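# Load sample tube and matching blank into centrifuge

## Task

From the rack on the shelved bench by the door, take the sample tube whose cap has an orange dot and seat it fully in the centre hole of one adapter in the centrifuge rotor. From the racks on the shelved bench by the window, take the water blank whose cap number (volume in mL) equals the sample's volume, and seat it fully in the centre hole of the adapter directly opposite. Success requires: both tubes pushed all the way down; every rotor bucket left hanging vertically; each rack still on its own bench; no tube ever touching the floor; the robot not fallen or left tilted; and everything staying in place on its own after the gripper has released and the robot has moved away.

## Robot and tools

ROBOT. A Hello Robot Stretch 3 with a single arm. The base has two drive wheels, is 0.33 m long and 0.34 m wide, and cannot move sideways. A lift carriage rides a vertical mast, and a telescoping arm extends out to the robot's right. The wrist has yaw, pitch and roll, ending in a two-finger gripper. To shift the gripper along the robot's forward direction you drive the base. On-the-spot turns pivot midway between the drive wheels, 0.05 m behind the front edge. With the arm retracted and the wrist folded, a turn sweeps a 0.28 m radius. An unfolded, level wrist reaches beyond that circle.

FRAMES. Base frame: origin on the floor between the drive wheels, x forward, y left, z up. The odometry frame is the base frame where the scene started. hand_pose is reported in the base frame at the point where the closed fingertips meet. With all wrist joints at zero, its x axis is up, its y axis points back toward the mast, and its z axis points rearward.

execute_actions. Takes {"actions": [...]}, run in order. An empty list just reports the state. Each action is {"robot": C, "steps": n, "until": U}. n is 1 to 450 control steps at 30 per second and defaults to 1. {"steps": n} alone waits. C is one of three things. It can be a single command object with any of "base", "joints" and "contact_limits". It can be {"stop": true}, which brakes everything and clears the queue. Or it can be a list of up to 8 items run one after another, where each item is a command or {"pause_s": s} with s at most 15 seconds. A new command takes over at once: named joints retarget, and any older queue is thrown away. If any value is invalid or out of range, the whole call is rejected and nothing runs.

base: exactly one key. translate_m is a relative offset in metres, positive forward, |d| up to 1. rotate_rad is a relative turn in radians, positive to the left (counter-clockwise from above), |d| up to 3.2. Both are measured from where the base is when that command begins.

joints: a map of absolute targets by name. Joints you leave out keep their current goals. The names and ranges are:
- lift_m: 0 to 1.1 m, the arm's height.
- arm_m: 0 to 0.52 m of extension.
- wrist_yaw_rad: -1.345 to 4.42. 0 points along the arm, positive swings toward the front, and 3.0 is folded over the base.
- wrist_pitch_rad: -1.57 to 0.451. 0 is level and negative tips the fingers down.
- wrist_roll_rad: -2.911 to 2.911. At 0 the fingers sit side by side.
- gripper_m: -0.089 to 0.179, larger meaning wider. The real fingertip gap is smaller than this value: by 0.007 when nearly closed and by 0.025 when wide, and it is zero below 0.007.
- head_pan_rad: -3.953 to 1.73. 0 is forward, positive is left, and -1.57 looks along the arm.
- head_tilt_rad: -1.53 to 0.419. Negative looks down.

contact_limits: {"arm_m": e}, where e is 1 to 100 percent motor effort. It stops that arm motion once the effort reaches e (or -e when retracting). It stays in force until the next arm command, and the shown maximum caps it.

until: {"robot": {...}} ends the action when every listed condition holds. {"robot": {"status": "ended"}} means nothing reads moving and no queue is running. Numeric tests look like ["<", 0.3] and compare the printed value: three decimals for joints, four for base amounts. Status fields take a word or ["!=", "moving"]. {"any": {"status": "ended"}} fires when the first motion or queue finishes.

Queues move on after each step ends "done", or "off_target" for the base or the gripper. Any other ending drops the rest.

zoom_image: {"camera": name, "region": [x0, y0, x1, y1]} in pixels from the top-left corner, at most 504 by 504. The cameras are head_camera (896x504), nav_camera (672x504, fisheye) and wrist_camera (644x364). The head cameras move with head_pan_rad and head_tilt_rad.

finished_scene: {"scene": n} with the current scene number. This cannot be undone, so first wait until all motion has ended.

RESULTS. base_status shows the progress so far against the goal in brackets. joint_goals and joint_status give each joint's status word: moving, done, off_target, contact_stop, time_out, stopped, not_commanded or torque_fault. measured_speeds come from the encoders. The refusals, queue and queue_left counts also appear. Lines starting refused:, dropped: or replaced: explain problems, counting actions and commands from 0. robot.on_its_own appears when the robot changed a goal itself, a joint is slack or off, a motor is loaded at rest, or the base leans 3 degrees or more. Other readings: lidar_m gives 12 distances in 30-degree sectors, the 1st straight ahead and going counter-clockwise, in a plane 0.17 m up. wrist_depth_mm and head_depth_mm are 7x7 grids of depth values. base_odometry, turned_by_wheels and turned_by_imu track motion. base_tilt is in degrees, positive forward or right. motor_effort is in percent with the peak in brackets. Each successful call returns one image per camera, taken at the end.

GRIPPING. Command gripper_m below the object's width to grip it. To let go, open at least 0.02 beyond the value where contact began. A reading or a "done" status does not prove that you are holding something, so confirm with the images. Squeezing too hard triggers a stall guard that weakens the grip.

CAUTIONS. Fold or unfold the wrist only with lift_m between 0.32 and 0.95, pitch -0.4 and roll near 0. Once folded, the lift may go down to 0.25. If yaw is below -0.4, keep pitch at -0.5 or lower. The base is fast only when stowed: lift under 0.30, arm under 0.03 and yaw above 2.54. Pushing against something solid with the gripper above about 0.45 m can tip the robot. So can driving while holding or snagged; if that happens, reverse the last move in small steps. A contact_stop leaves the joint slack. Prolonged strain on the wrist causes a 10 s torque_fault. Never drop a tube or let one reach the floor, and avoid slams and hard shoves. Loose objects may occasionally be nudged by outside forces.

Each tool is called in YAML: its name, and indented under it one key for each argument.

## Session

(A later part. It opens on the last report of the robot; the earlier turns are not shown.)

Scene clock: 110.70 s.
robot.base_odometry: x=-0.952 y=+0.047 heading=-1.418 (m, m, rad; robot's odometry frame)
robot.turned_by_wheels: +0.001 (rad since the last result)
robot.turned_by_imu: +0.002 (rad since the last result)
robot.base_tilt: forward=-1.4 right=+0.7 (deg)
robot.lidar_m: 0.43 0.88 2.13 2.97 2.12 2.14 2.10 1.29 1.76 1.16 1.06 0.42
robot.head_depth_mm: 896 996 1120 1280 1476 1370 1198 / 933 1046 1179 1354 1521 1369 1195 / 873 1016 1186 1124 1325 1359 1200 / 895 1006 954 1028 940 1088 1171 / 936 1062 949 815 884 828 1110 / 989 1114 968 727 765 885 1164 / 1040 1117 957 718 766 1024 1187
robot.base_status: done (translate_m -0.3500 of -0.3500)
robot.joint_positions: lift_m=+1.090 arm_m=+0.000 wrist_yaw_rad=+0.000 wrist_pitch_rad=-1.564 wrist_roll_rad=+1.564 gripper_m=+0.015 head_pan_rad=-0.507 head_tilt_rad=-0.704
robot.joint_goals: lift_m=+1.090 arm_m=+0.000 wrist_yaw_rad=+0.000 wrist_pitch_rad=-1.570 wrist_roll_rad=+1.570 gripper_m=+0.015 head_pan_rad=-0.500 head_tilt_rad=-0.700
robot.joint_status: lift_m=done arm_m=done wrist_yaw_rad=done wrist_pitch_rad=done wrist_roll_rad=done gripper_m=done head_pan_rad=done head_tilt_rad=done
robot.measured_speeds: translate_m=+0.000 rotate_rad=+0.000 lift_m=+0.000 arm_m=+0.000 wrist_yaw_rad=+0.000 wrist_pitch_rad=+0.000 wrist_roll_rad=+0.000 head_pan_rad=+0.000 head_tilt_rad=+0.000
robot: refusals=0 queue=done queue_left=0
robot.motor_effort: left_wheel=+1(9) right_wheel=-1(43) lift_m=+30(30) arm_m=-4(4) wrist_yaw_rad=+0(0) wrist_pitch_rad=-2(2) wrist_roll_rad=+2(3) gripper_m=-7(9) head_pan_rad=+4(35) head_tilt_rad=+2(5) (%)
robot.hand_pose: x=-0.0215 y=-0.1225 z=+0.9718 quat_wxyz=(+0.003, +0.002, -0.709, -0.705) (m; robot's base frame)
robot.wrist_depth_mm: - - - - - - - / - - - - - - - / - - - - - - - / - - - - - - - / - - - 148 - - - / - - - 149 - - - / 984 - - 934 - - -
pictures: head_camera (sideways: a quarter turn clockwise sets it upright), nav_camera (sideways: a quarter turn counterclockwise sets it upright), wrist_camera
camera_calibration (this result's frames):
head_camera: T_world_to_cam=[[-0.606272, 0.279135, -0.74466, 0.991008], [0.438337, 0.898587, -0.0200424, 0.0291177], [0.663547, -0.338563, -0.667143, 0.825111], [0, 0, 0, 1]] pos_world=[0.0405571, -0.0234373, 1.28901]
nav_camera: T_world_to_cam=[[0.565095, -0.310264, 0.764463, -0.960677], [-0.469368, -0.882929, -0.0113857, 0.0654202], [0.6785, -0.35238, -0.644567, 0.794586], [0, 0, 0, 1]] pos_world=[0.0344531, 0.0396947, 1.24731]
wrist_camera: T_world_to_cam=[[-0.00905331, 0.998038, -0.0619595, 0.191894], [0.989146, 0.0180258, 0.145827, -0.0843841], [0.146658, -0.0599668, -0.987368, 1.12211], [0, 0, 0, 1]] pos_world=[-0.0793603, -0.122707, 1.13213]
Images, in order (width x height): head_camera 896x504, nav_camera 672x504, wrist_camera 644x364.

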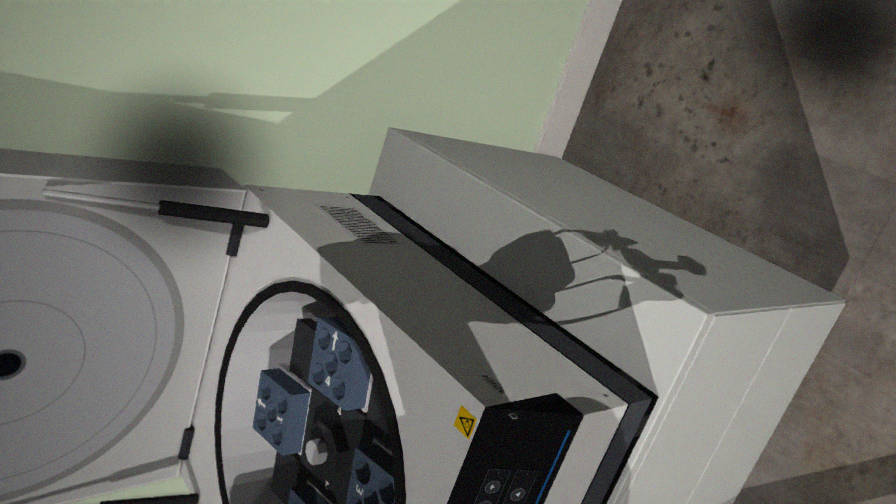

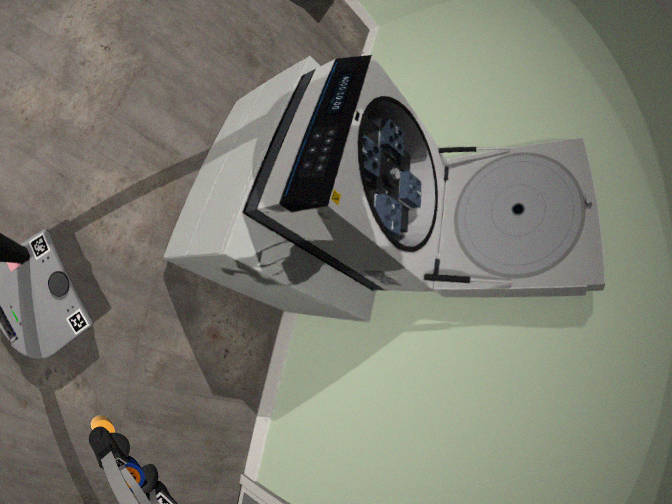

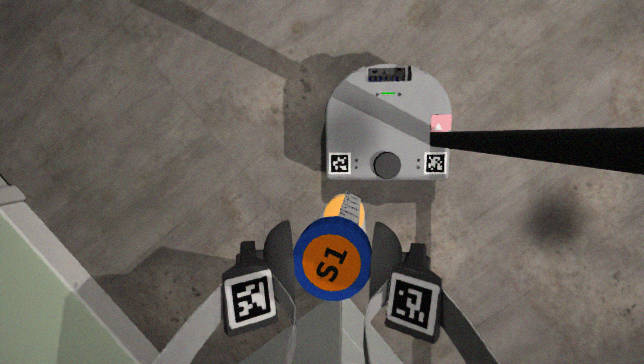

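execute_actions:
  actions:
    - {"robot":[{"base":{"rotate_rad":1.12},"joints":{"head_pan_rad":-1.4,"head_tilt_rad":-0.75}},{"base":{"translate_m":-0.3}},{"base":{"rotate_rad":-0.495}},{"base":{"translate_m":0.55}}],"steps":450,"until":{"robot":{"status":"ended"}}}
    - {"steps":450,"until":{"robot":{"status":"ended"}}}

Scene clock: 136.87 s.
robot.base_odometry: x=-0.853 y=-0.257 heading=-0.793 (m, m, rad; robot's odometry frame)
robot.turned_by_wheels: +0.625 (rad since the last result)
robot.turned_by_imu: +0.632 (rad since the last result)
robot.base_tilt: forward=-1.2 right=+0.8 (deg)
robot.lidar_m: 0.64 1.96 2.30 2.27 2.33 2.32 1.61 1.30 0.95 0.19 0.20 0.26
robot.head_depth_mm: 755 851 964 - - - - / 767 867 1004 1144 - - - / 683 778 969 1048 - - 673 / 678 774 837 699 609 671 663 / 692 796 861 750 576 506 553 / 705 813 885 746 572 510 587 / 720 832 884 739 630 517 636
robot.base_status: done (translate_m +0.5500 of +0.5500)
robot.joint_positions: lift_m=+1.090 arm_m=+0.000 wrist_yaw_rad=+0.000 wrist_pitch_rad=-1.564 wrist_roll_rad=+1.564 gripper_m=+0.015 head_pan_rad=-1.393 head_tilt_rad=-0.740
robot.joint_goals: lift_m=+1.090 arm_m=+0.000 wrist_yaw_rad=+0.000 wrist_pitch_rad=-1.570 wrist_roll_rad=+1.570 gripper_m=+0.015 head_pan_rad=-1.400 head_tilt_rad=-0.750
robot.joint_status: lift_m=done arm_m=done wrist_yaw_rad=done wrist_pitch_rad=done wrist_roll_rad=done gripper_m=done head_pan_rad=done head_tilt_rad=done
robot.measured_speeds: translate_m=+0.000 rotate_rad=+0.000 lift_m=+0.000 arm_m=+0.000 wrist_yaw_rad=+0.000 wrist_pitch_rad=+0.000 wrist_roll_rad=+0.000 head_pan_rad=+0.000 head_tilt_rad=+0.000
robot: refusals=0 queue=done queue_left=0
robot.motor_effort: left_wheel=+2(8) right_wheel=-2(8) lift_m=+30(30) arm_m=-3(4) wrist_yaw_rad=+0(0) wrist_pitch_rad=-2(2) wrist_roll_rad=+3(3) gripper_m=-8(8) head_pan_rad=-3(36) head_tilt_rad=-3(8) (%)
robot.hand_pose: x=-0.0215 y=-0.1226 z=+0.9718 quat_wxyz=(+0.003, +0.002, -0.709, -0.705) (m; robot's base frame)
robot.wrist_depth_mm: 928 - - - - - - / 915 - - - - - - / 914 - - - - - - / 611 600 597 694 - - - / 606 606 600 148 - - - / 410 397 414 149 - - - / 361 359 369 863 - - -
pictures: head_camera (sideways: a quarter turn clockwise sets it upright), nav_camera (sideways: a quarter turn counterclockwise sets it upright), wrist_camera
camera_calibration (this result's frames):
head_camera: T_world_to_cam=[[-0.172003, 0.67218, -0.720131, 0.956392], [0.973114, 0.22961, -0.0181066, 0.0233344], [0.153178, -0.703885, -0.693601, 0.862638], [0, 0, 0, 1]] pos_world=[0.00965735, -0.0410276, 1.28748]
nav_camera: T_world_to_cam=[[0.121974, -0.660697, 0.740676, -0.926971], [-0.980813, -0.194577, -0.0120464, 0.0693997], [0.152078, -0.724996, -0.671754, 0.833162], [0, 0, 0, 1]] pos_world=[0.0544295, 0.00509527, 1.2471]
wrist_camera: T_world_to_cam=[[-0.00905646, 0.998038, -0.0619596, 0.191902], [0.989146, 0.0180289, 0.145827, -0.0843836], [0.146658, -0.0599664, -0.987368, 1.12211], [0, 0, 0, 1]] pos_world=[-0.0793603, -0.122715, 1.13213]
Images, in order (width x height): head_camera 896x504, nav_camera 672x504, wrist_camera 644x364.

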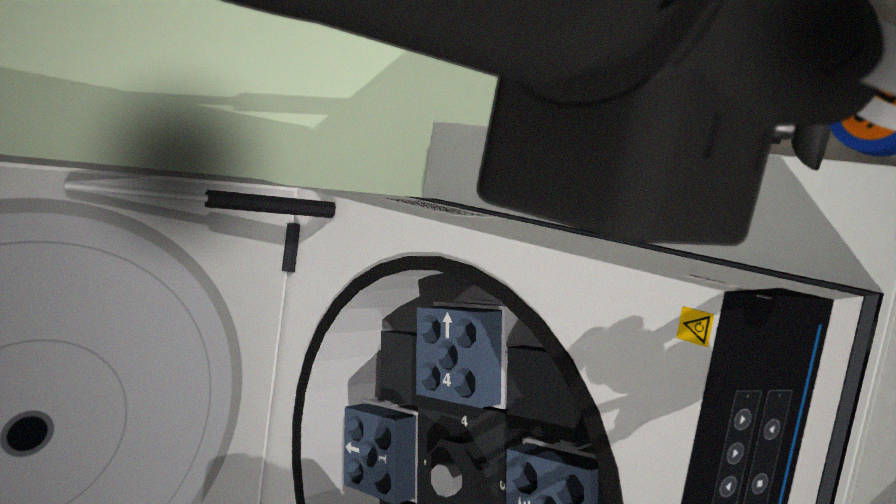

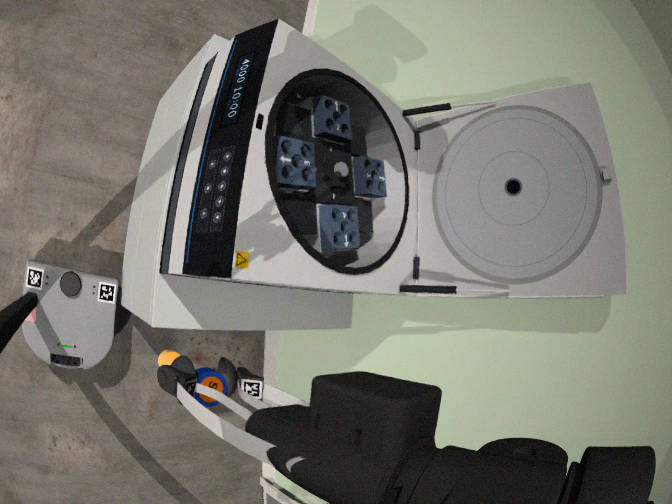

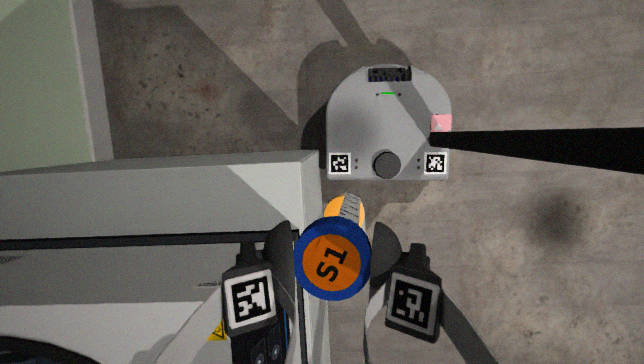

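execute_actions:
  actions:
    - {"robot":[{"base":{"translate_m":-0.25}},{"base":{"rotate_rad":0.15}},{"base":{"translate_m":0.33}},{"base":{"rotate_rad":-0.15}},{"base":{"translate_m":0.15},"joints":{"head_pan_rad":-1.57}}],"steps":450,"until":{"robot":{"status":"ended"}}}
    - {"steps":300,"until":{"robot":{"status":"ended"}}}

Scene clock: 158.97 s.
robot.base_odometry: x=-0.659 y=-0.384 heading=-0.793 (m, m, rad; robot's odometry frame)
robot.turned_by_wheels: +0.000 (rad since the last result)
robot.turned_by_imu: +0.003 (rad since the last result)
robot.base_tilt: forward=-1.3 right=+0.8 (deg)
robot.lidar_m: 1.44 1.70 2.11 2.24 2.30 2.54 1.82 0.34 0.24 0.23 0.24 0.31
robot.head_depth_mm: - - - - - - 680 / - - - - - - - / 702 786 846 - - - - / 702 802 873 767 - - 630 / 704 804 876 769 646 527 635 / 706 811 861 764 648 526 642 / 706 810 849 743 647 525 647
robot.base_status: done (translate_m +0.1500 of +0.1500)
robot.joint_positions: lift_m=+1.090 arm_m=+0.000 wrist_yaw_rad=+0.000 wrist_pitch_rad=-1.564 wrist_roll_rad=+1.564 gripper_m=+0.015 head_pan_rad=-1.563 head_tilt_rad=-0.741
robot.joint_goals: lift_m=+1.090 arm_m=+0.000 wrist_yaw_rad=+0.000 wrist_pitch_rad=-1.570 wrist_roll_rad=+1.570 gripper_m=+0.015 head_pan_rad=-1.570 head_tilt_rad=-0.750
robot.joint_status: lift_m=done arm_m=done wrist_yaw_rad=done wrist_pitch_rad=done wrist_roll_rad=done gripper_m=done head_pan_rad=done head_tilt_rad=done
robot.measured_speeds: translate_m=+0.000 rotate_rad=+0.000 lift_m=+0.000 arm_m=+0.000 wrist_yaw_rad=+0.000 wrist_pitch_rad=+0.000 wrist_roll_rad=+0.000 head_pan_rad=+0.000 head_tilt_rad=+0.000
robot: refusals=0 queue=done queue_left=0
robot.motor_effort: left_wheel=+2(7) right_wheel=-2(8) lift_m=+30(30) arm_m=-4(4) wrist_yaw_rad=+0(0) wrist_pitch_rad=-2(2) wrist_roll_rad=+2(2) gripper_m=-8(9) head_pan_rad=-4(14) head_tilt_rad=-3(3) (%)
robot.hand_pose: x=-0.0215 y=-0.1226 z=+0.9718 quat_wxyz=(+0.003, +0.002, -0.709, -0.705) (m; robot's base frame)
robot.wrist_depth_mm: 887 - 560 - - - - / 330 326 560 - - - - / 334 327 407 - - - - / 372 337 407 - - - - / 417 344 384 148 - - - / 404 352 370 149 - - - / 433 403 427 - - - -
pictures: head_camera (sideways: a quarter turn clockwise sets it upright), nav_camera (sideways: a quarter turn counterclockwise sets it upright), wrist_camera
camera_calibration (this result's frames):
head_camera: T_world_to_cam=[[-0.0559016, 0.691673, -0.720044, 0.955569], [0.997924, 0.0618109, -0.0180997, 0.0231742], [0.0319875, -0.719561, -0.693693, 0.863496], [0, 0, 0, 1]] pos_world=[0.00267077, -0.0410367, 1.28747]
nav_camera: T_world_to_cam=[[0.00853438, -0.671902, 0.740591, -0.926168], [-0.99959, -0.025977, -0.0120486, 0.0695172], [0.0273339, -0.740185, -0.671848, 0.834045], [0, 0, 0, 1]] pos_world=[0.0545953, -0.00314082, 1.2471]
wrist_camera: T_world_to_cam=[[-0.00905608, 0.998038, -0.0619596, 0.191902], [0.989146, 0.0180285, 0.145827, -0.0843836], [0.146658, -0.0599665, -0.987368, 1.12211], [0, 0, 0, 1]] pos_world=[-0.0793603, -0.122716, 1.13213]
Images, in order (width x height): head_camera 896x504, nav_camera 672x504, wrist_camera 644x364.

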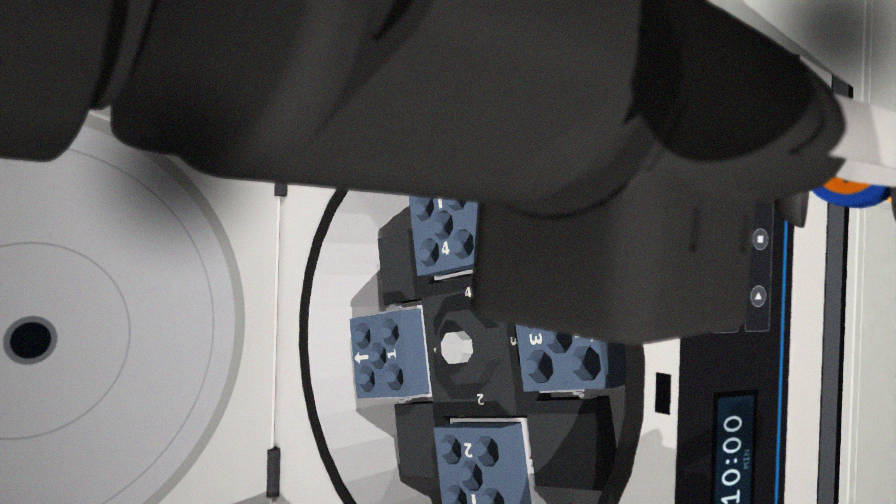

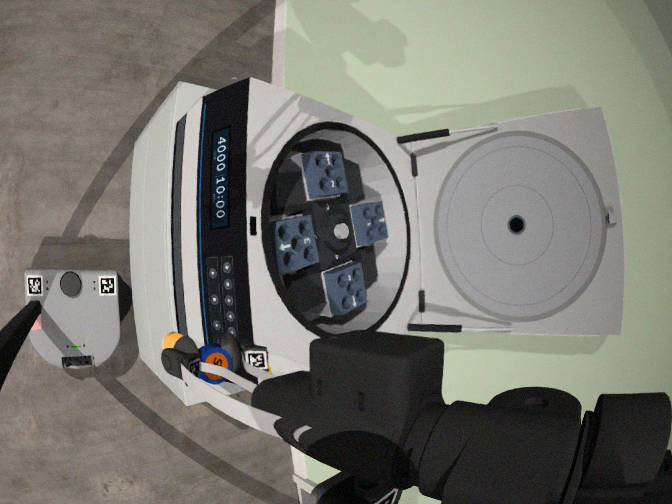

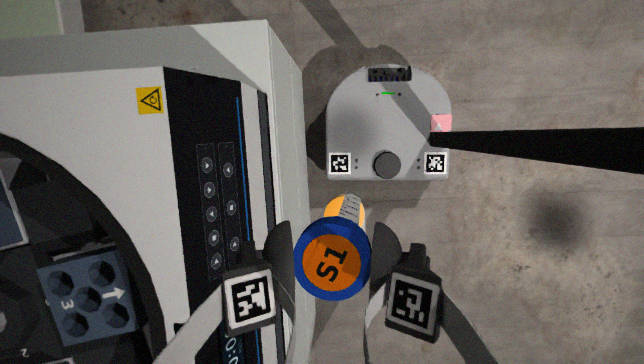

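execute_actions:
  actions:
    - {"robot":[{"joints":{"arm_m":0.38}}],"steps":450,"until":{"robot":{"status":"ended"}}}

Scene clock: 165.07 s.
robot.base_odometry: x=-0.659 y=-0.384 heading=-0.793 (m, m, rad; robot's odometry frame)
robot.turned_by_wheels: +0.000 (rad since the last result)
robot.turned_by_imu: +0.001 (rad since the last result)
robot.base_tilt: forward=-1.3 right=+0.6 (deg)
robot.lidar_m: 1.43 1.70 2.12 2.24 2.29 2.55 1.82 0.34 0.24 0.23 0.24 0.31
robot.head_depth_mm: 786 926 1070 1234 931 725 675 / 678 815 870 702 574 522 615 / - 815 820 753 574 522 623 / 704 803 873 751 658 523 628 / 704 804 879 750 629 524 637 / 707 812 861 763 645 526 641 / 706 812 851 740 645 526 649
robot.base_status: done (translate_m +0.1500 of +0.1500)
robot.joint_positions: lift_m=+1.090 arm_m=+0.380 wrist_yaw_rad=+0.000 wrist_pitch_rad=-1.564 wrist_roll_rad=+1.565 gripper_m=+0.015 head_pan_rad=-1.563 head_tilt_rad=-0.741
robot.joint_goals: lift_m=+1.090 arm_m=+0.380 wrist_yaw_rad=+0.000 wrist_pitch_rad=-1.570 wrist_roll_rad=+1.570 gripper_m=+0.015 head_pan_rad=-1.570 head_tilt_rad=-0.750
robot.joint_status: lift_m=done arm_m=done wrist_yaw_rad=done wrist_pitch_rad=done wrist_roll_rad=done gripper_m=done head_pan_rad=done head_tilt_rad=done
robot.measured_speeds: translate_m=+0.000 rotate_rad=+0.000 lift_m=+0.000 arm_m=+0.000 wrist_yaw_rad=+0.000 wrist_pitch_rad=+0.000 wrist_roll_rad=+0.000 head_pan_rad=+0.000 head_tilt_rad=+0.000
robot: refusals=0 queue=done queue_left=0
robot.motor_effort: left_wheel=+2(2) right_wheel=-2(2) lift_m=+31(30) arm_m=+4(5) wrist_yaw_rad=+0(0) wrist_pitch_rad=-2(2) wrist_roll_rad=+2(3) gripper_m=-8(8) head_pan_rad=-4(3) head_tilt_rad=-2(3) (%)
robot.hand_pose: x=-0.0215 y=-0.5019 z=+0.9718 quat_wxyz=(+0.002, +0.002, -0.709, -0.705) (m; robot's base frame)
robot.wrist_depth_mm: 546 725 - - 542 - - / 525 567 559 315 310 303 - / 333 329 322 317 311 308 307 / 340 336 445 394 419 314 - / 346 388 405 148 390 322 - / 354 423 412 150 - 366 - / 362 400 415 394 405 362 -
pictures: head_camera (sideways: a quarter turn clockwise sets it upright), nav_camera (sideways: a quarter turn counterclockwise sets it upright), wrist_camera
camera_calibration (this result's frames):
head_camera: T_world_to_cam=[[-0.0556989, 0.691779, -0.719958, 0.955456], [0.997942, 0.0615197, -0.0180931, 0.0231654], [0.0317752, -0.719484, -0.693782, 0.863613], [0, 0, 0, 1]] pos_world=[0.00265869, -0.0410339, 1.28747]
nav_camera: T_world_to_cam=[[0.00833748, -0.671996, 0.740508, -0.926058], [-0.999598, -0.0256816, -0.0120509, 0.0695201], [0.0271155, -0.740109, -0.67194, 0.834165], [0, 0, 0, 1]] pos_world=[0.0545943, -0.00314828, 1.2471]
wrist_camera: T_world_to_cam=[[-0.00824997, 0.998045, -0.0619603, 0.570503], [0.989159, 0.01723, 0.145831, -0.0779505], [0.146614, -0.0600855, -0.987367, 1.0993], [0, 0, 0, 1]] pos_world=[-0.0793603, -0.501993, 1.13213]
Images, in order (width x height): head_camera 896x504, nav_camera 672x504, wrist_camera 644x364.

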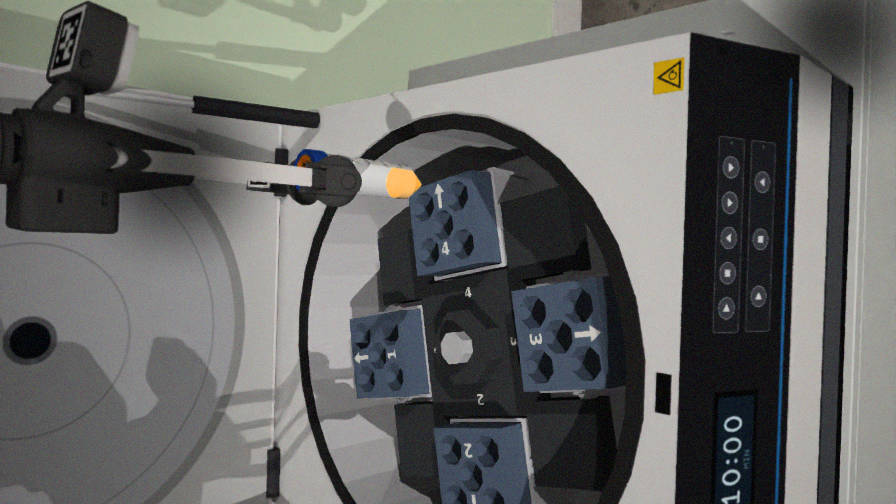

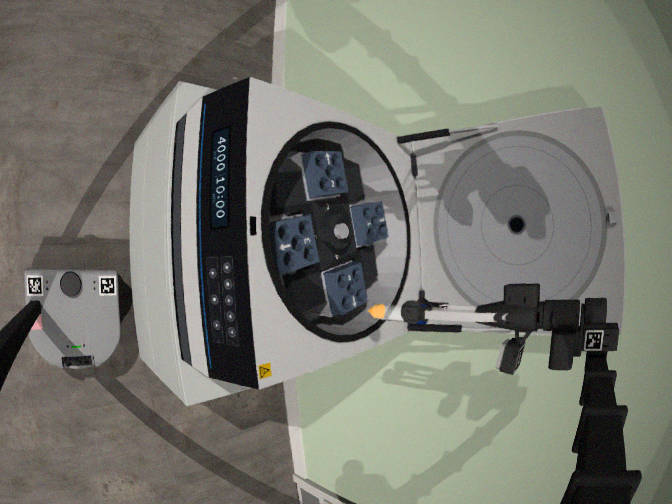

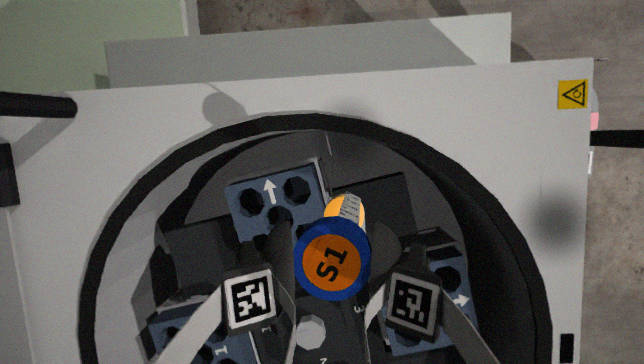

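execute_actions:
  actions:
    - {"robot":[{"base":{"translate_m":0.042},"joints":{"arm_m":0.445}},{"joints":{"lift_m":0.99}}],"steps":450,"until":{"robot":{"status":"ended"}}}

Scene clock: 173.70 s.
robot.base_odometry: x=-0.630 y=-0.414 heading=-0.793 (m, m, rad; robot's odometry frame)
robot.turned_by_wheels: +0.000 (rad since the last result)
robot.turned_by_imu: +0.001 (rad since the last result)
robot.base_tilt: forward=-1.2 right=+0.7 (deg)
robot.lidar_m: 1.39 2.00 2.08 2.24 2.29 2.57 1.86 0.34 0.24 0.23 0.23 0.31
robot.head_depth_mm: 767 920 1060 1048 577 518 644 / - 764 815 744 576 519 613 / 685 - 858 732 663 521 616 / 701 804 874 765 631 522 623 / 701 805 862 747 637 522 628 / 702 806 859 752 646 525 635 / 707 807 830 764 667 525 639
robot.base_status: done (translate_m +0.0420 of +0.0420)
robot.joint_positions: lift_m=+0.991 arm_m=+0.445 wrist_yaw_rad=+0.000 wrist_pitch_rad=-1.564 wrist_roll_rad=+1.565 gripper_m=+0.015 head_pan_rad=-1.563 head_tilt_rad=-0.741
robot.joint_goals: lift_m=+0.990 arm_m=+0.445 wrist_yaw_rad=+0.000 wrist_pitch_rad=-1.570 wrist_roll_rad=+1.570 gripper_m=+0.015 head_pan_rad=-1.570 head_tilt_rad=-0.750
robot.joint_status: lift_m=done arm_m=done wrist_yaw_rad=done wrist_pitch_rad=done wrist_roll_rad=done gripper_m=done head_pan_rad=done head_tilt_rad=done
robot.measured_speeds: translate_m=+0.000 rotate_rad=+0.000 lift_m=+0.000 arm_m=+0.000 wrist_yaw_rad=+0.000 wrist_pitch_rad=+0.000 wrist_roll_rad=+0.000 head_pan_rad=+0.000 head_tilt_rad=+0.000
robot: refusals=0 queue=done queue_left=0
robot.motor_effort: left_wheel=+2(3) right_wheel=-2(4) lift_m=+11(30) arm_m=+3(5) wrist_yaw_rad=+0(0) wrist_pitch_rad=-2(2) wrist_roll_rad=+2(2) gripper_m=-8(8) head_pan_rad=-3(3) head_tilt_rad=-3(3) (%)
robot.hand_pose: x=-0.0215 y=-0.5669 z=+0.8729 quat_wxyz=(+0.002, +0.002, -0.709, -0.705) (m; robot's base frame)
robot.wrist_depth_mm: 220 219 215 211 207 205 204 / 226 224 217 261 282 218 206 / 230 226 308 396 389 309 222 / 235 237 408 264 281 280 278 / 240 291 298 148 287 286 289 / 246 321 305 149 - 265 281 / 251 305 286 304 281 268 274
pictures: head_camera (sideways: a quarter turn clockwise sets it upright), nav_camera (sideways: a quarter turn counterclockwise sets it upright), wrist_camera
camera_calibration (this result's frames):
head_camera: T_world_to_cam=[[-0.0556982, 0.691779, -0.719958, 0.955456], [0.997942, 0.0615187, -0.0180931, 0.0231654], [0.0317745, -0.719484, -0.693782, 0.863613], [0, 0, 0, 1]] pos_world=[0.00265865, -0.0410339, 1.28747]
nav_camera: T_world_to_cam=[[0.00833684, -0.671996, 0.740508, -0.926058], [-0.999598, -0.0256806, -0.0120509, 0.0695201], [0.0271148, -0.740109, -0.67194, 0.834165], [0, 0, 0, 1]] pos_world=[0.0545943, -0.00314833, 1.2471]
wrist_camera: T_world_to_cam=[[-0.00825013, 0.998045, -0.0619603, 0.62925], [0.989159, 0.0172301, 0.145831, -0.0623983], [0.146614, -0.0600855, -0.987367, 0.997679], [0, 0, 0, 1]] pos_world=[-0.0793603, -0.566998, 1.03316]
Images, in order (width x height): head_camera 896x504, nav_camera 672x504, wrist_camera 644x364.

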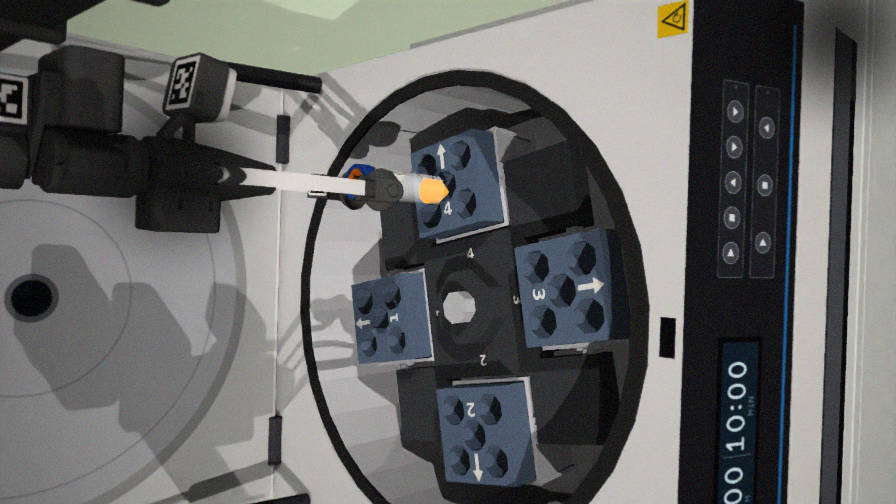

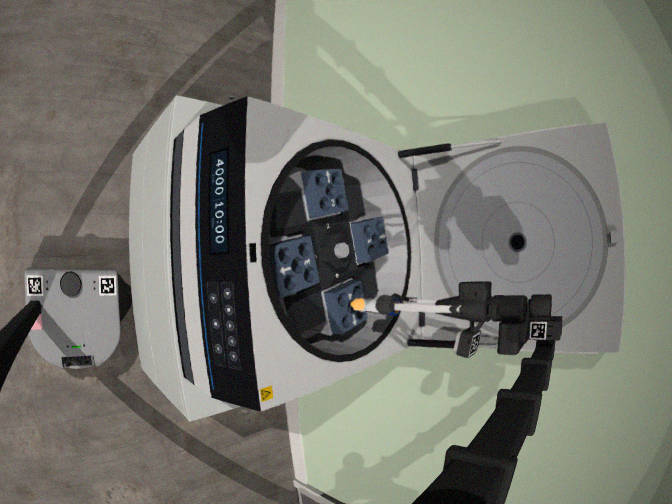

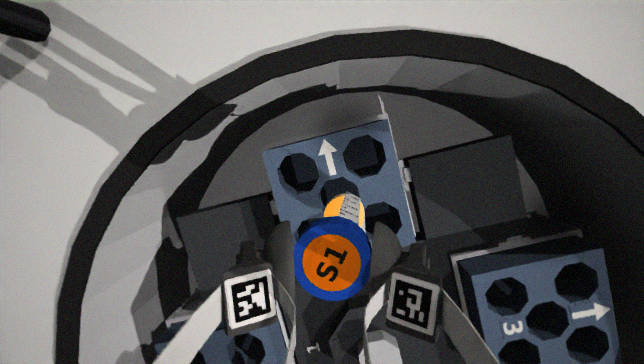

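zoom_image:
  camera: "head_camera"
  region: [340,150,480,230]

execute_actions:
  actions:
    - {"robot":[{"joints":{"arm_m":0.452}},{"joints":{"lift_m":0.95}},{"joints":{"lift_m":0.91}},{"joints":{"gripper_m":0.07}},{"joints":{"lift_m":0.99}},{"pause_s":0.5}],"steps":450,"until":{"robot":{"status":"ended"}}}

Region (340, 150, 480, 230) of head_camera's 896x504 image, scaled by 3.600, with more detail than that image has; it fills the top 288 rows of this view, and the rest is white.

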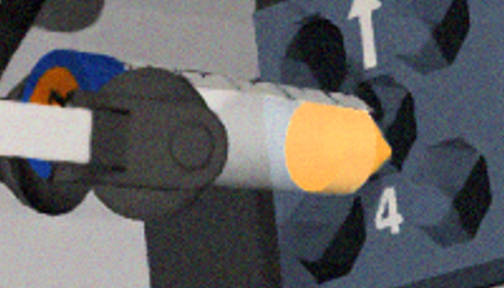

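Scene clock: 184.03 s.
robot.base_odometry: x=-0.630 y=-0.414 heading=-0.793 (m, m, rad; robot's odometry frame)
robot.turned_by_wheels: +0.000 (rad since the last result)
robot.turned_by_imu: +0.001 (rad since the last result)
robot.base_tilt: forward=-1.1 right=+0.8 (deg)
robot.lidar_m: 1.39 1.99 2.09 2.24 2.30 2.58 1.87 0.34 0.24 0.23 0.23 0.31
robot.head_depth_mm: 707 919 1061 1051 577 519 646 / - 783 814 750 576 518 612 / 686 - 865 734 664 520 614 / 700 800 874 758 624 523 624 / 701 804 865 748 637 522 628 / 706 804 861 762 647 524 635 / 708 808 830 775 662 525 643
robot.base_status: done (translate_m +0.0420 of +0.0420)
robot.joint_positions: lift_m=+0.989 arm_m=+0.452 wrist_yaw_rad=+0.000 wrist_pitch_rad=-1.564 wrist_roll_rad=+1.565 gripper_m=+0.070 head_pan_rad=-1.563 head_tilt_rad=-0.741
robot.joint_goals: lift_m=+0.990 arm_m=+0.452 wrist_yaw_rad=+0.000 wrist_pitch_rad=-1.570 wrist_roll_rad=+1.570 gripper_m=+0.070 head_pan_rad=-1.570 head_tilt_rad=-0.750
robot.joint_status: lift_m=done arm_m=done wrist_yaw_rad=done wrist_pitch_rad=done wrist_roll_rad=done gripper_m=done head_pan_rad=done head_tilt_rad=done
robot.measured_speeds: translate_m=+0.000 rotate_rad=+0.000 lift_m=+0.000 arm_m=+0.000 wrist_yaw_rad=+0.000 wrist_pitch_rad=+0.000 wrist_roll_rad=+0.000 head_pan_rad=+0.000 head_tilt_rad=+0.000
robot: refusals=0 queue=done queue_left=0
robot.motor_effort: left_wheel=+2(2) right_wheel=-1(2) lift_m=+32(31) arm_m=+4(5) wrist_yaw_rad=+1(0) wrist_pitch_rad=-2(3) wrist_roll_rad=+2(2) gripper_m=+0(79) head_pan_rad=-3(3) head_tilt_rad=-3(2) (%)
robot.hand_pose: x=-0.0215 y=-0.5739 z=+0.8718 quat_wxyz=(+0.002, +0.002, -0.709, -0.705) (m; robot's base frame)
robot.wrist_depth_mm: 219 216 215 211 207 204 202 / 225 221 218 247 287 226 204 / 228 227 287 349 388 308 232 / 234 233 408 257 278 281 288 / 239 276 298 266 286 281 285 / 243 304 - 299 293 264 262 / 251 288 286 303 279 279 266
pictures: head_camera (sideways: a quarter turn clockwise sets it upright), nav_camera (sideways: a quarter turn counterclockwise sets it upright), wrist_camera
camera_calibration (this result's frames):
head_camera: T_world_to_cam=[[-0.0556984, 0.691779, -0.719958, 0.955456], [0.997942, 0.061519, -0.0180931, 0.0231654], [0.0317747, -0.719484, -0.693782, 0.863613], [0, 0, 0, 1]] pos_world=[0.00265866, -0.0410339, 1.28747]
nav_camera: T_world_to_cam=[[0.008337, -0.671996, 0.740508, -0.926058], [-0.999598, -0.0256808, -0.0120509, 0.0695201], [0.027115, -0.740109, -0.67194, 0.834165], [0, 0, 0, 1]] pos_world=[0.0545943, -0.00314832, 1.2471]
wrist_camera: T_world_to_cam=[[-0.00825009, 0.998048, -0.0618972, 0.636112], [0.989159, 0.0172209, 0.145833, -0.0621213], [0.146614, -0.0600231, -0.987371, 0.996196], [0, 0, 0, 1]] pos_world=[-0.0793603, -0.574006, 1.03205]
Images, in order (width x height): head_camera 896x504, nav_camera 672x504, wrist_camera 644x364.

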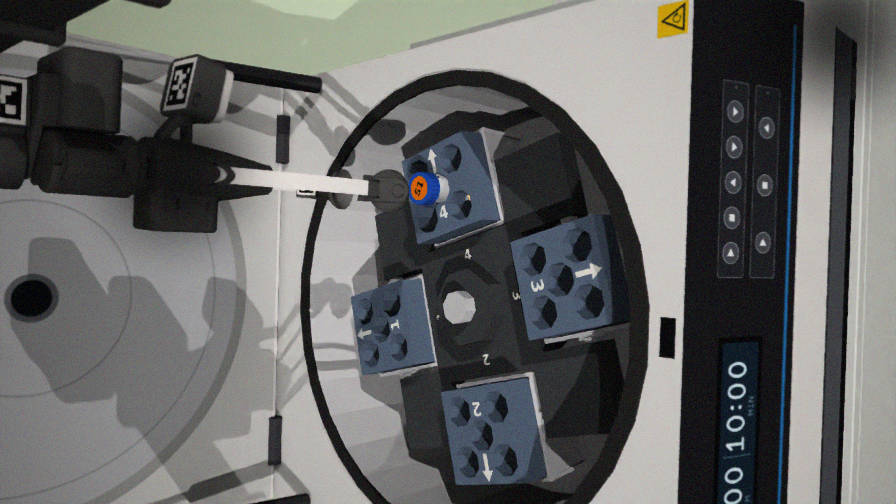

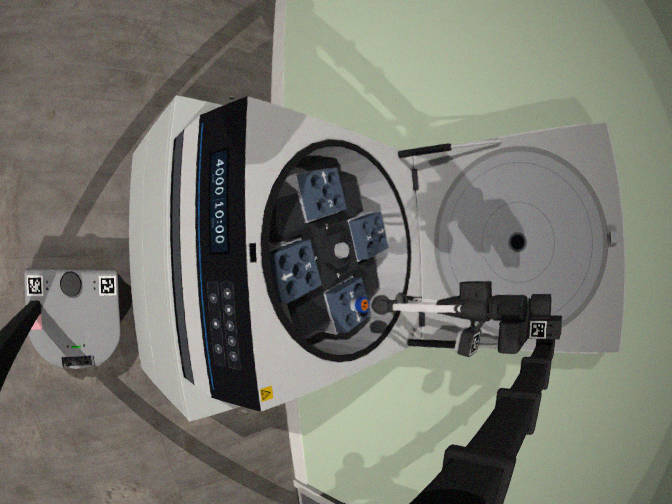

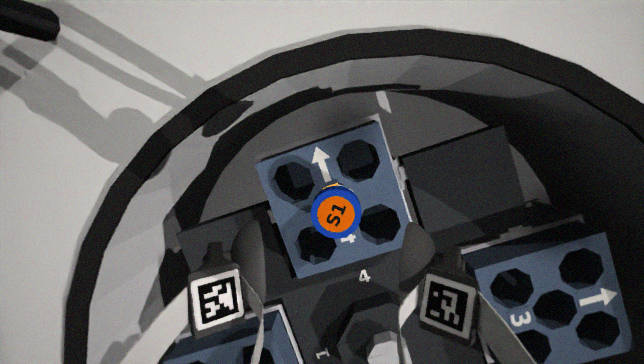

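execute_actions:
  actions:
    - {"robot":[{"joints":{"lift_m":1.09}},{"joints":{"arm_m":0.0}},{"base":{"translate_m":0.55},"joints":{"head_pan_rad":0.6,"head_tilt_rad":-0.45}}],"steps":450,"until":{"robot":{"status":"ended"}}}

Scene clock: 210.43 s.
robot.base_odometry: x=-0.244 y=-0.806 heading=-0.793 (m, m, rad; robot's odometry frame)
robot.turned_by_wheels: +0.000 (rad since the last result)
robot.turned_by_imu: +0.002 (rad since the last result)
robot.base_tilt: forward=-1.2 right=+0.7 (deg)
robot.lidar_m: 0.84 1.19 1.78 2.29 2.33 3.01 2.42 0.30 0.23 0.34 0.94 1.23
robot.head_depth_mm: 1413 1521 1570 1146 957 1495 1301 / 1484 1593 1611 1133 1865 1636 1362 / 1537 1696 1724 1126 1846 1615 1358 / 1660 1824 1692 1179 2034 1631 1344 / 1744 1948 1687 1296 1954 1611 1351 / 1847 2103 1557 2369 2013 1614 1347 / 2052 2326 1649 2536 2013 1607 1338
robot.base_status: done (translate_m +0.5500 of +0.5500)
robot.joint_positions: lift_m=+1.089 arm_m=+0.000 wrist_yaw_rad=+0.000 wrist_pitch_rad=-1.564 wrist_roll_rad=+1.565 gripper_m=+0.070 head_pan_rad=+0.593 head_tilt_rad=-0.458
robot.joint_goals: lift_m=+1.090 arm_m=+0.000 wrist_yaw_rad=+0.000 wrist_pitch_rad=-1.570 wrist_roll_rad=+1.570 gripper_m=+0.070 head_pan_rad=+0.600 head_tilt_rad=-0.450
robot.joint_status: lift_m=done arm_m=done wrist_yaw_rad=done wrist_pitch_rad=done wrist_roll_rad=done gripper_m=done head_pan_rad=done head_tilt_rad=done
robot.measured_speeds: translate_m=+0.000 rotate_rad=+0.000 lift_m=+0.000 arm_m=+0.000 wrist_yaw_rad=+0.000 wrist_pitch_rad=+0.000 wrist_roll_rad=+0.000 head_pan_rad=+0.000 head_tilt_rad=+0.000
robot: refusals=0 queue=done queue_left=0
robot.motor_effort: left_wheel=+1(5) right_wheel=-2(3) lift_m=+32(30) arm_m=-4(6) wrist_yaw_rad=+0(0) wrist_pitch_rad=-2(3) wrist_roll_rad=+2(2) gripper_m=+0(0) head_pan_rad=+2(36) head_tilt_rad=+3(17) (%)
robot.hand_pose: x=-0.0215 y=-0.1226 z=+0.9718 quat_wxyz=(+0.002, +0.002, -0.709, -0.705) (m; robot's base frame)
robot.wrist_depth_mm: 367 381 410 - - - - / 576 576 567 945 - - - / 600 590 574 - - - - / 910 - - - - - - / 880 - - - - - - / 894 - - - - - - / 878 - - - - - -
pictures: head_camera (sideways: a quarter turn clockwise sets it upright), nav_camera (sideways: a quarter turn counterclockwise sets it upright), wrist_camera
camera_calibration (this result's frames):
head_camera: T_world_to_cam=[[-0.35645, -0.300919, -0.884529, 1.17184], [-0.596542, 0.801927, -0.0324219, 0.0515557], [0.719084, 0.516102, -0.465358, 0.562252], [0, 0, 0, 1]] pos_world=[0.0441512, 0.0211065, 1.29985]
nav_camera: T_world_to_cam=[[0.362026, 0.247754, 0.898641, -1.13439], [0.57574, -0.817606, -0.00652938, 0.0527256], [0.733117, 0.519748, -0.438637, 0.52633], [0, 0, 0, 1]] pos_world=[-0.00553877, 0.0506, 1.25062]
wrist_camera: T_world_to_cam=[[-0.00837235, 0.998047, -0.0618972, 0.191881], [0.989157, 0.0173421, 0.145833, -0.0844597], [0.146621, -0.0600051, -0.987371, 1.12203], [0, 0, 0, 1]] pos_world=[-0.0793631, -0.122715, 1.13205]
Images, in order (width x height): head_camera 896x504, nav_camera 672x504, wrist_camera 644x364.

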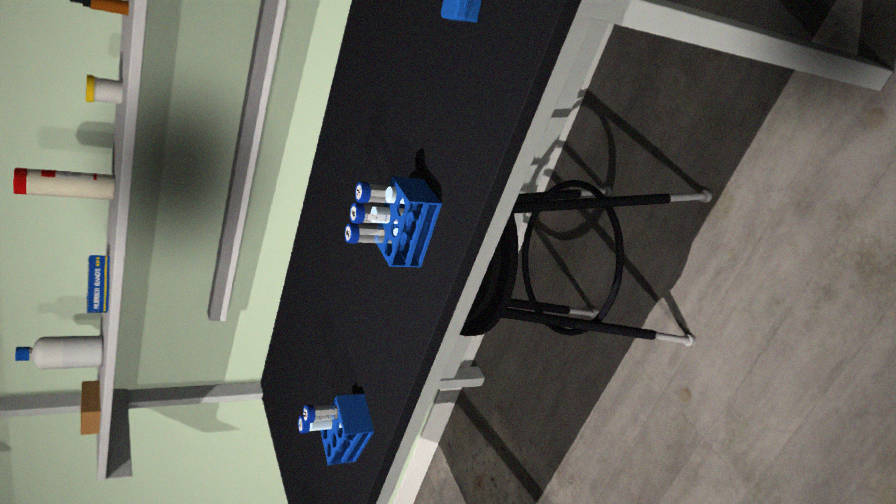

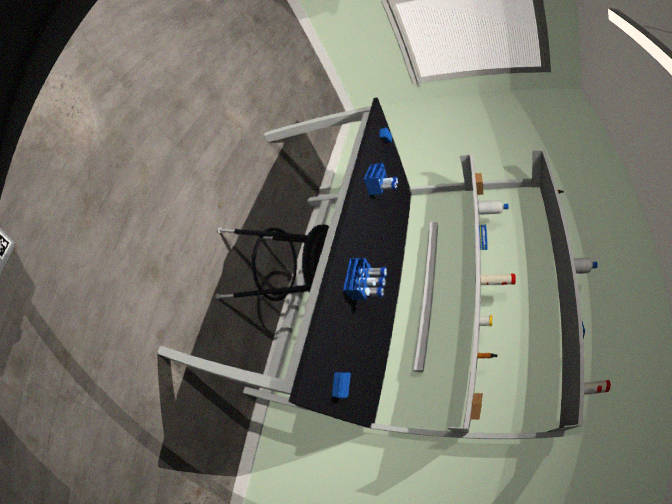

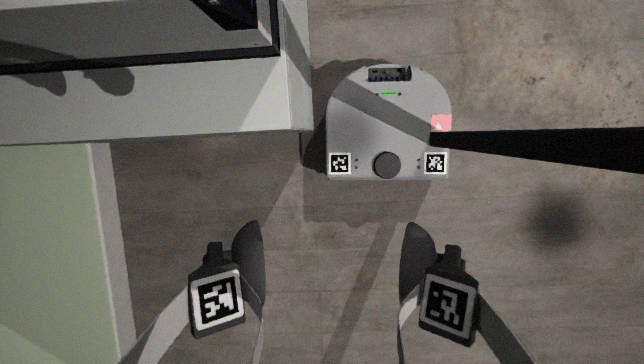

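zoom_image:
  camera: "head_camera"
  region: [280,160,460,470]

Region (280, 160, 460, 470) of head_camera's 896x504 image, scaled by 1.626, with more detail than that image has; it fills the left 293 columns of this view, and the rest is white.

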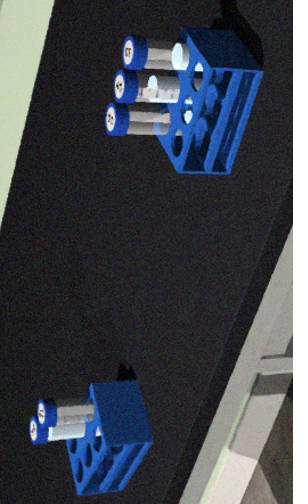

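execute_actions:
  actions:
    - {"robot":[{"base":{"translate_m":0.38}},{"base":{"rotate_rad":1.555},"joints":{"head_pan_rad":-1.2,"head_tilt_rad":-0.7}},{"base":{"translate_m":0.35}}],"steps":450,"until":{"robot":{"status":"ended"}}}
    - {"steps":200,"until":{"robot":{"status":"ended"}}}

Scene clock: 232.90 s.
robot.base_odometry: x=+0.276 y=-0.835 heading=+0.761 (m, m, rad; robot's odometry frame)
robot.turned_by_wheels: +1.555 (rad since the last result)
robot.turned_by_imu: +1.568 (rad since the last result)
robot.base_tilt: forward=-1.2 right=+0.7 (deg)
robot.lidar_m: 2.53 2.05 2.58 3.44 0.82 0.74 1.24 1.27 0.47 1.09 0.68 0.70
robot.head_depth_mm: 1024 1140 999 795 692 - - / 1059 1178 996 790 658 1394 1158 / 1088 1219 996 789 672 1373 1196 / 1120 1247 992 732 689 1338 1193 / 1166 1273 986 746 1495 1334 1197 / 1202 1323 986 786 1436 1326 1192 / 1255 1320 984 782 1560 1368 1196
robot.base_status: done (translate_m +0.3500 of +0.3500)
robot.joint_positions: lift_m=+1.089 arm_m=+0.000 wrist_yaw_rad=+0.000 wrist_pitch_rad=-1.564 wrist_roll_rad=+1.565 gripper_m=+0.070 head_pan_rad=-1.193 head_tilt_rad=-0.691
robot.joint_goals: lift_m=+1.090 arm_m=+0.000 wrist_yaw_rad=+0.000 wrist_pitch_rad=-1.570 wrist_roll_rad=+1.570 gripper_m=+0.070 head_pan_rad=-1.200 head_tilt_rad=-0.700
robot.joint_status: lift_m=done arm_m=done wrist_yaw_rad=done wrist_pitch_rad=done wrist_roll_rad=done gripper_m=done head_pan_rad=done head_tilt_rad=done
robot.measured_speeds: translate_m=+0.000 rotate_rad=+0.000 lift_m=+0.000 arm_m=+0.000 wrist_yaw_rad=+0.000 wrist_pitch_rad=+0.000 wrist_roll_rad=+0.000 head_pan_rad=+0.000 head_tilt_rad=+0.000
robot: refusals=0 queue=done queue_left=0
robot.motor_effort: left_wheel=-2(7) right_wheel=+3(7) lift_m=+32(32) arm_m=-4(4) wrist_yaw_rad=+0(0) wrist_pitch_rad=-2(2) wrist_roll_rad=+2(2) gripper_m=+0(0) head_pan_rad=-3(34) head_tilt_rad=-3(14) (%)
robot.hand_pose: x=-0.0215 y=-0.1226 z=+0.9718 quat_wxyz=(+0.002, +0.002, -0.709, -0.705) (m; robot's base frame)
robot.wrist_depth_mm: 370 - - - - - - / 375 616 - - - - - / 385 - - - - - - / 389 - - - - - - / 395 - - - - - - / 401 - - - - - - / 416 - - - - - -
pictures: head_camera (sideways: a quarter turn clockwise sets it upright), nav_camera (sideways: a quarter turn counterclockwise sets it upright), wrist_camera
camera_calibration (this result's frames):
head_camera: T_world_to_cam=[[-0.288701, 0.590727, -0.753454, 1.00053], [0.908436, 0.417508, -0.0207492, 0.0271706], [0.302316, -0.690455, -0.657173, 0.814346], [0, 0, 0, 1]] pos_world=[0.0179828, -0.0401166, 1.28959]
nav_camera: T_world_to_cam=[[0.237024, -0.588494, 0.772978, -0.969774], [-0.922377, -0.38613, -0.0111384, 0.0678619], [0.305025, -0.710337, -0.634335, 0.783555], [0, 0, 0, 1]] pos_world=[0.05345, 0.0120859, 1.24741]
wrist_camera: T_world_to_cam=[[-0.00837238, 0.998047, -0.0618973, 0.191887], [0.989157, 0.0173421, 0.145833, -0.0844596], [0.146621, -0.0600052, -0.987371, 1.12203], [0, 0, 0, 1]] pos_world=[-0.0793631, -0.12272, 1.13205]
Images, in order (width x height): head_camera 896x504, nav_camera 672x504, wrist_camera 644x364.

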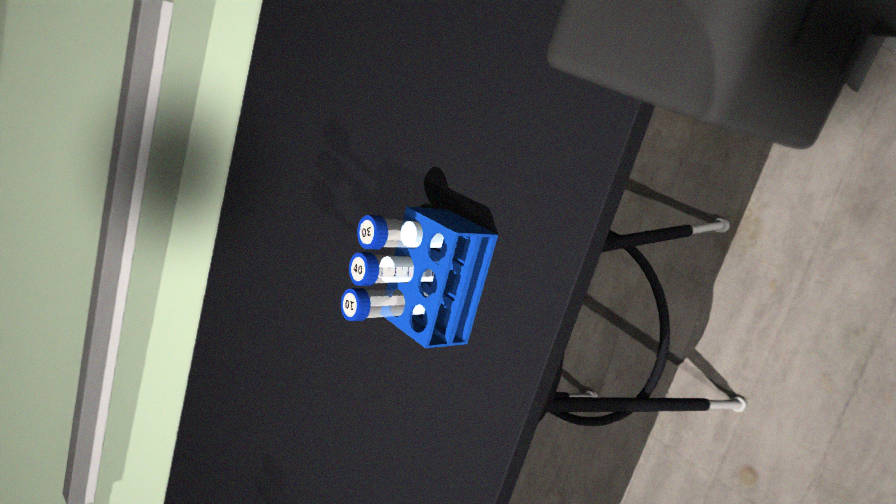

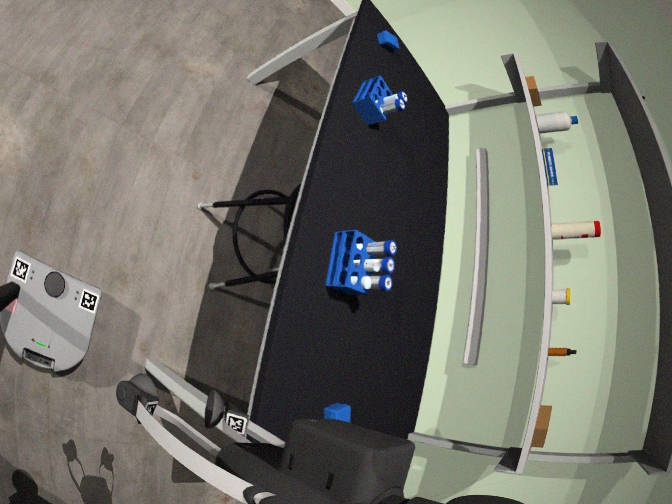

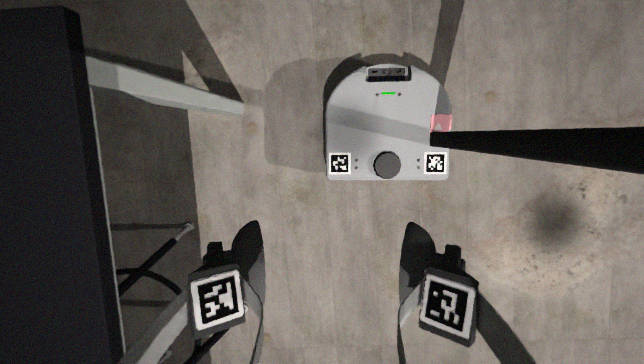

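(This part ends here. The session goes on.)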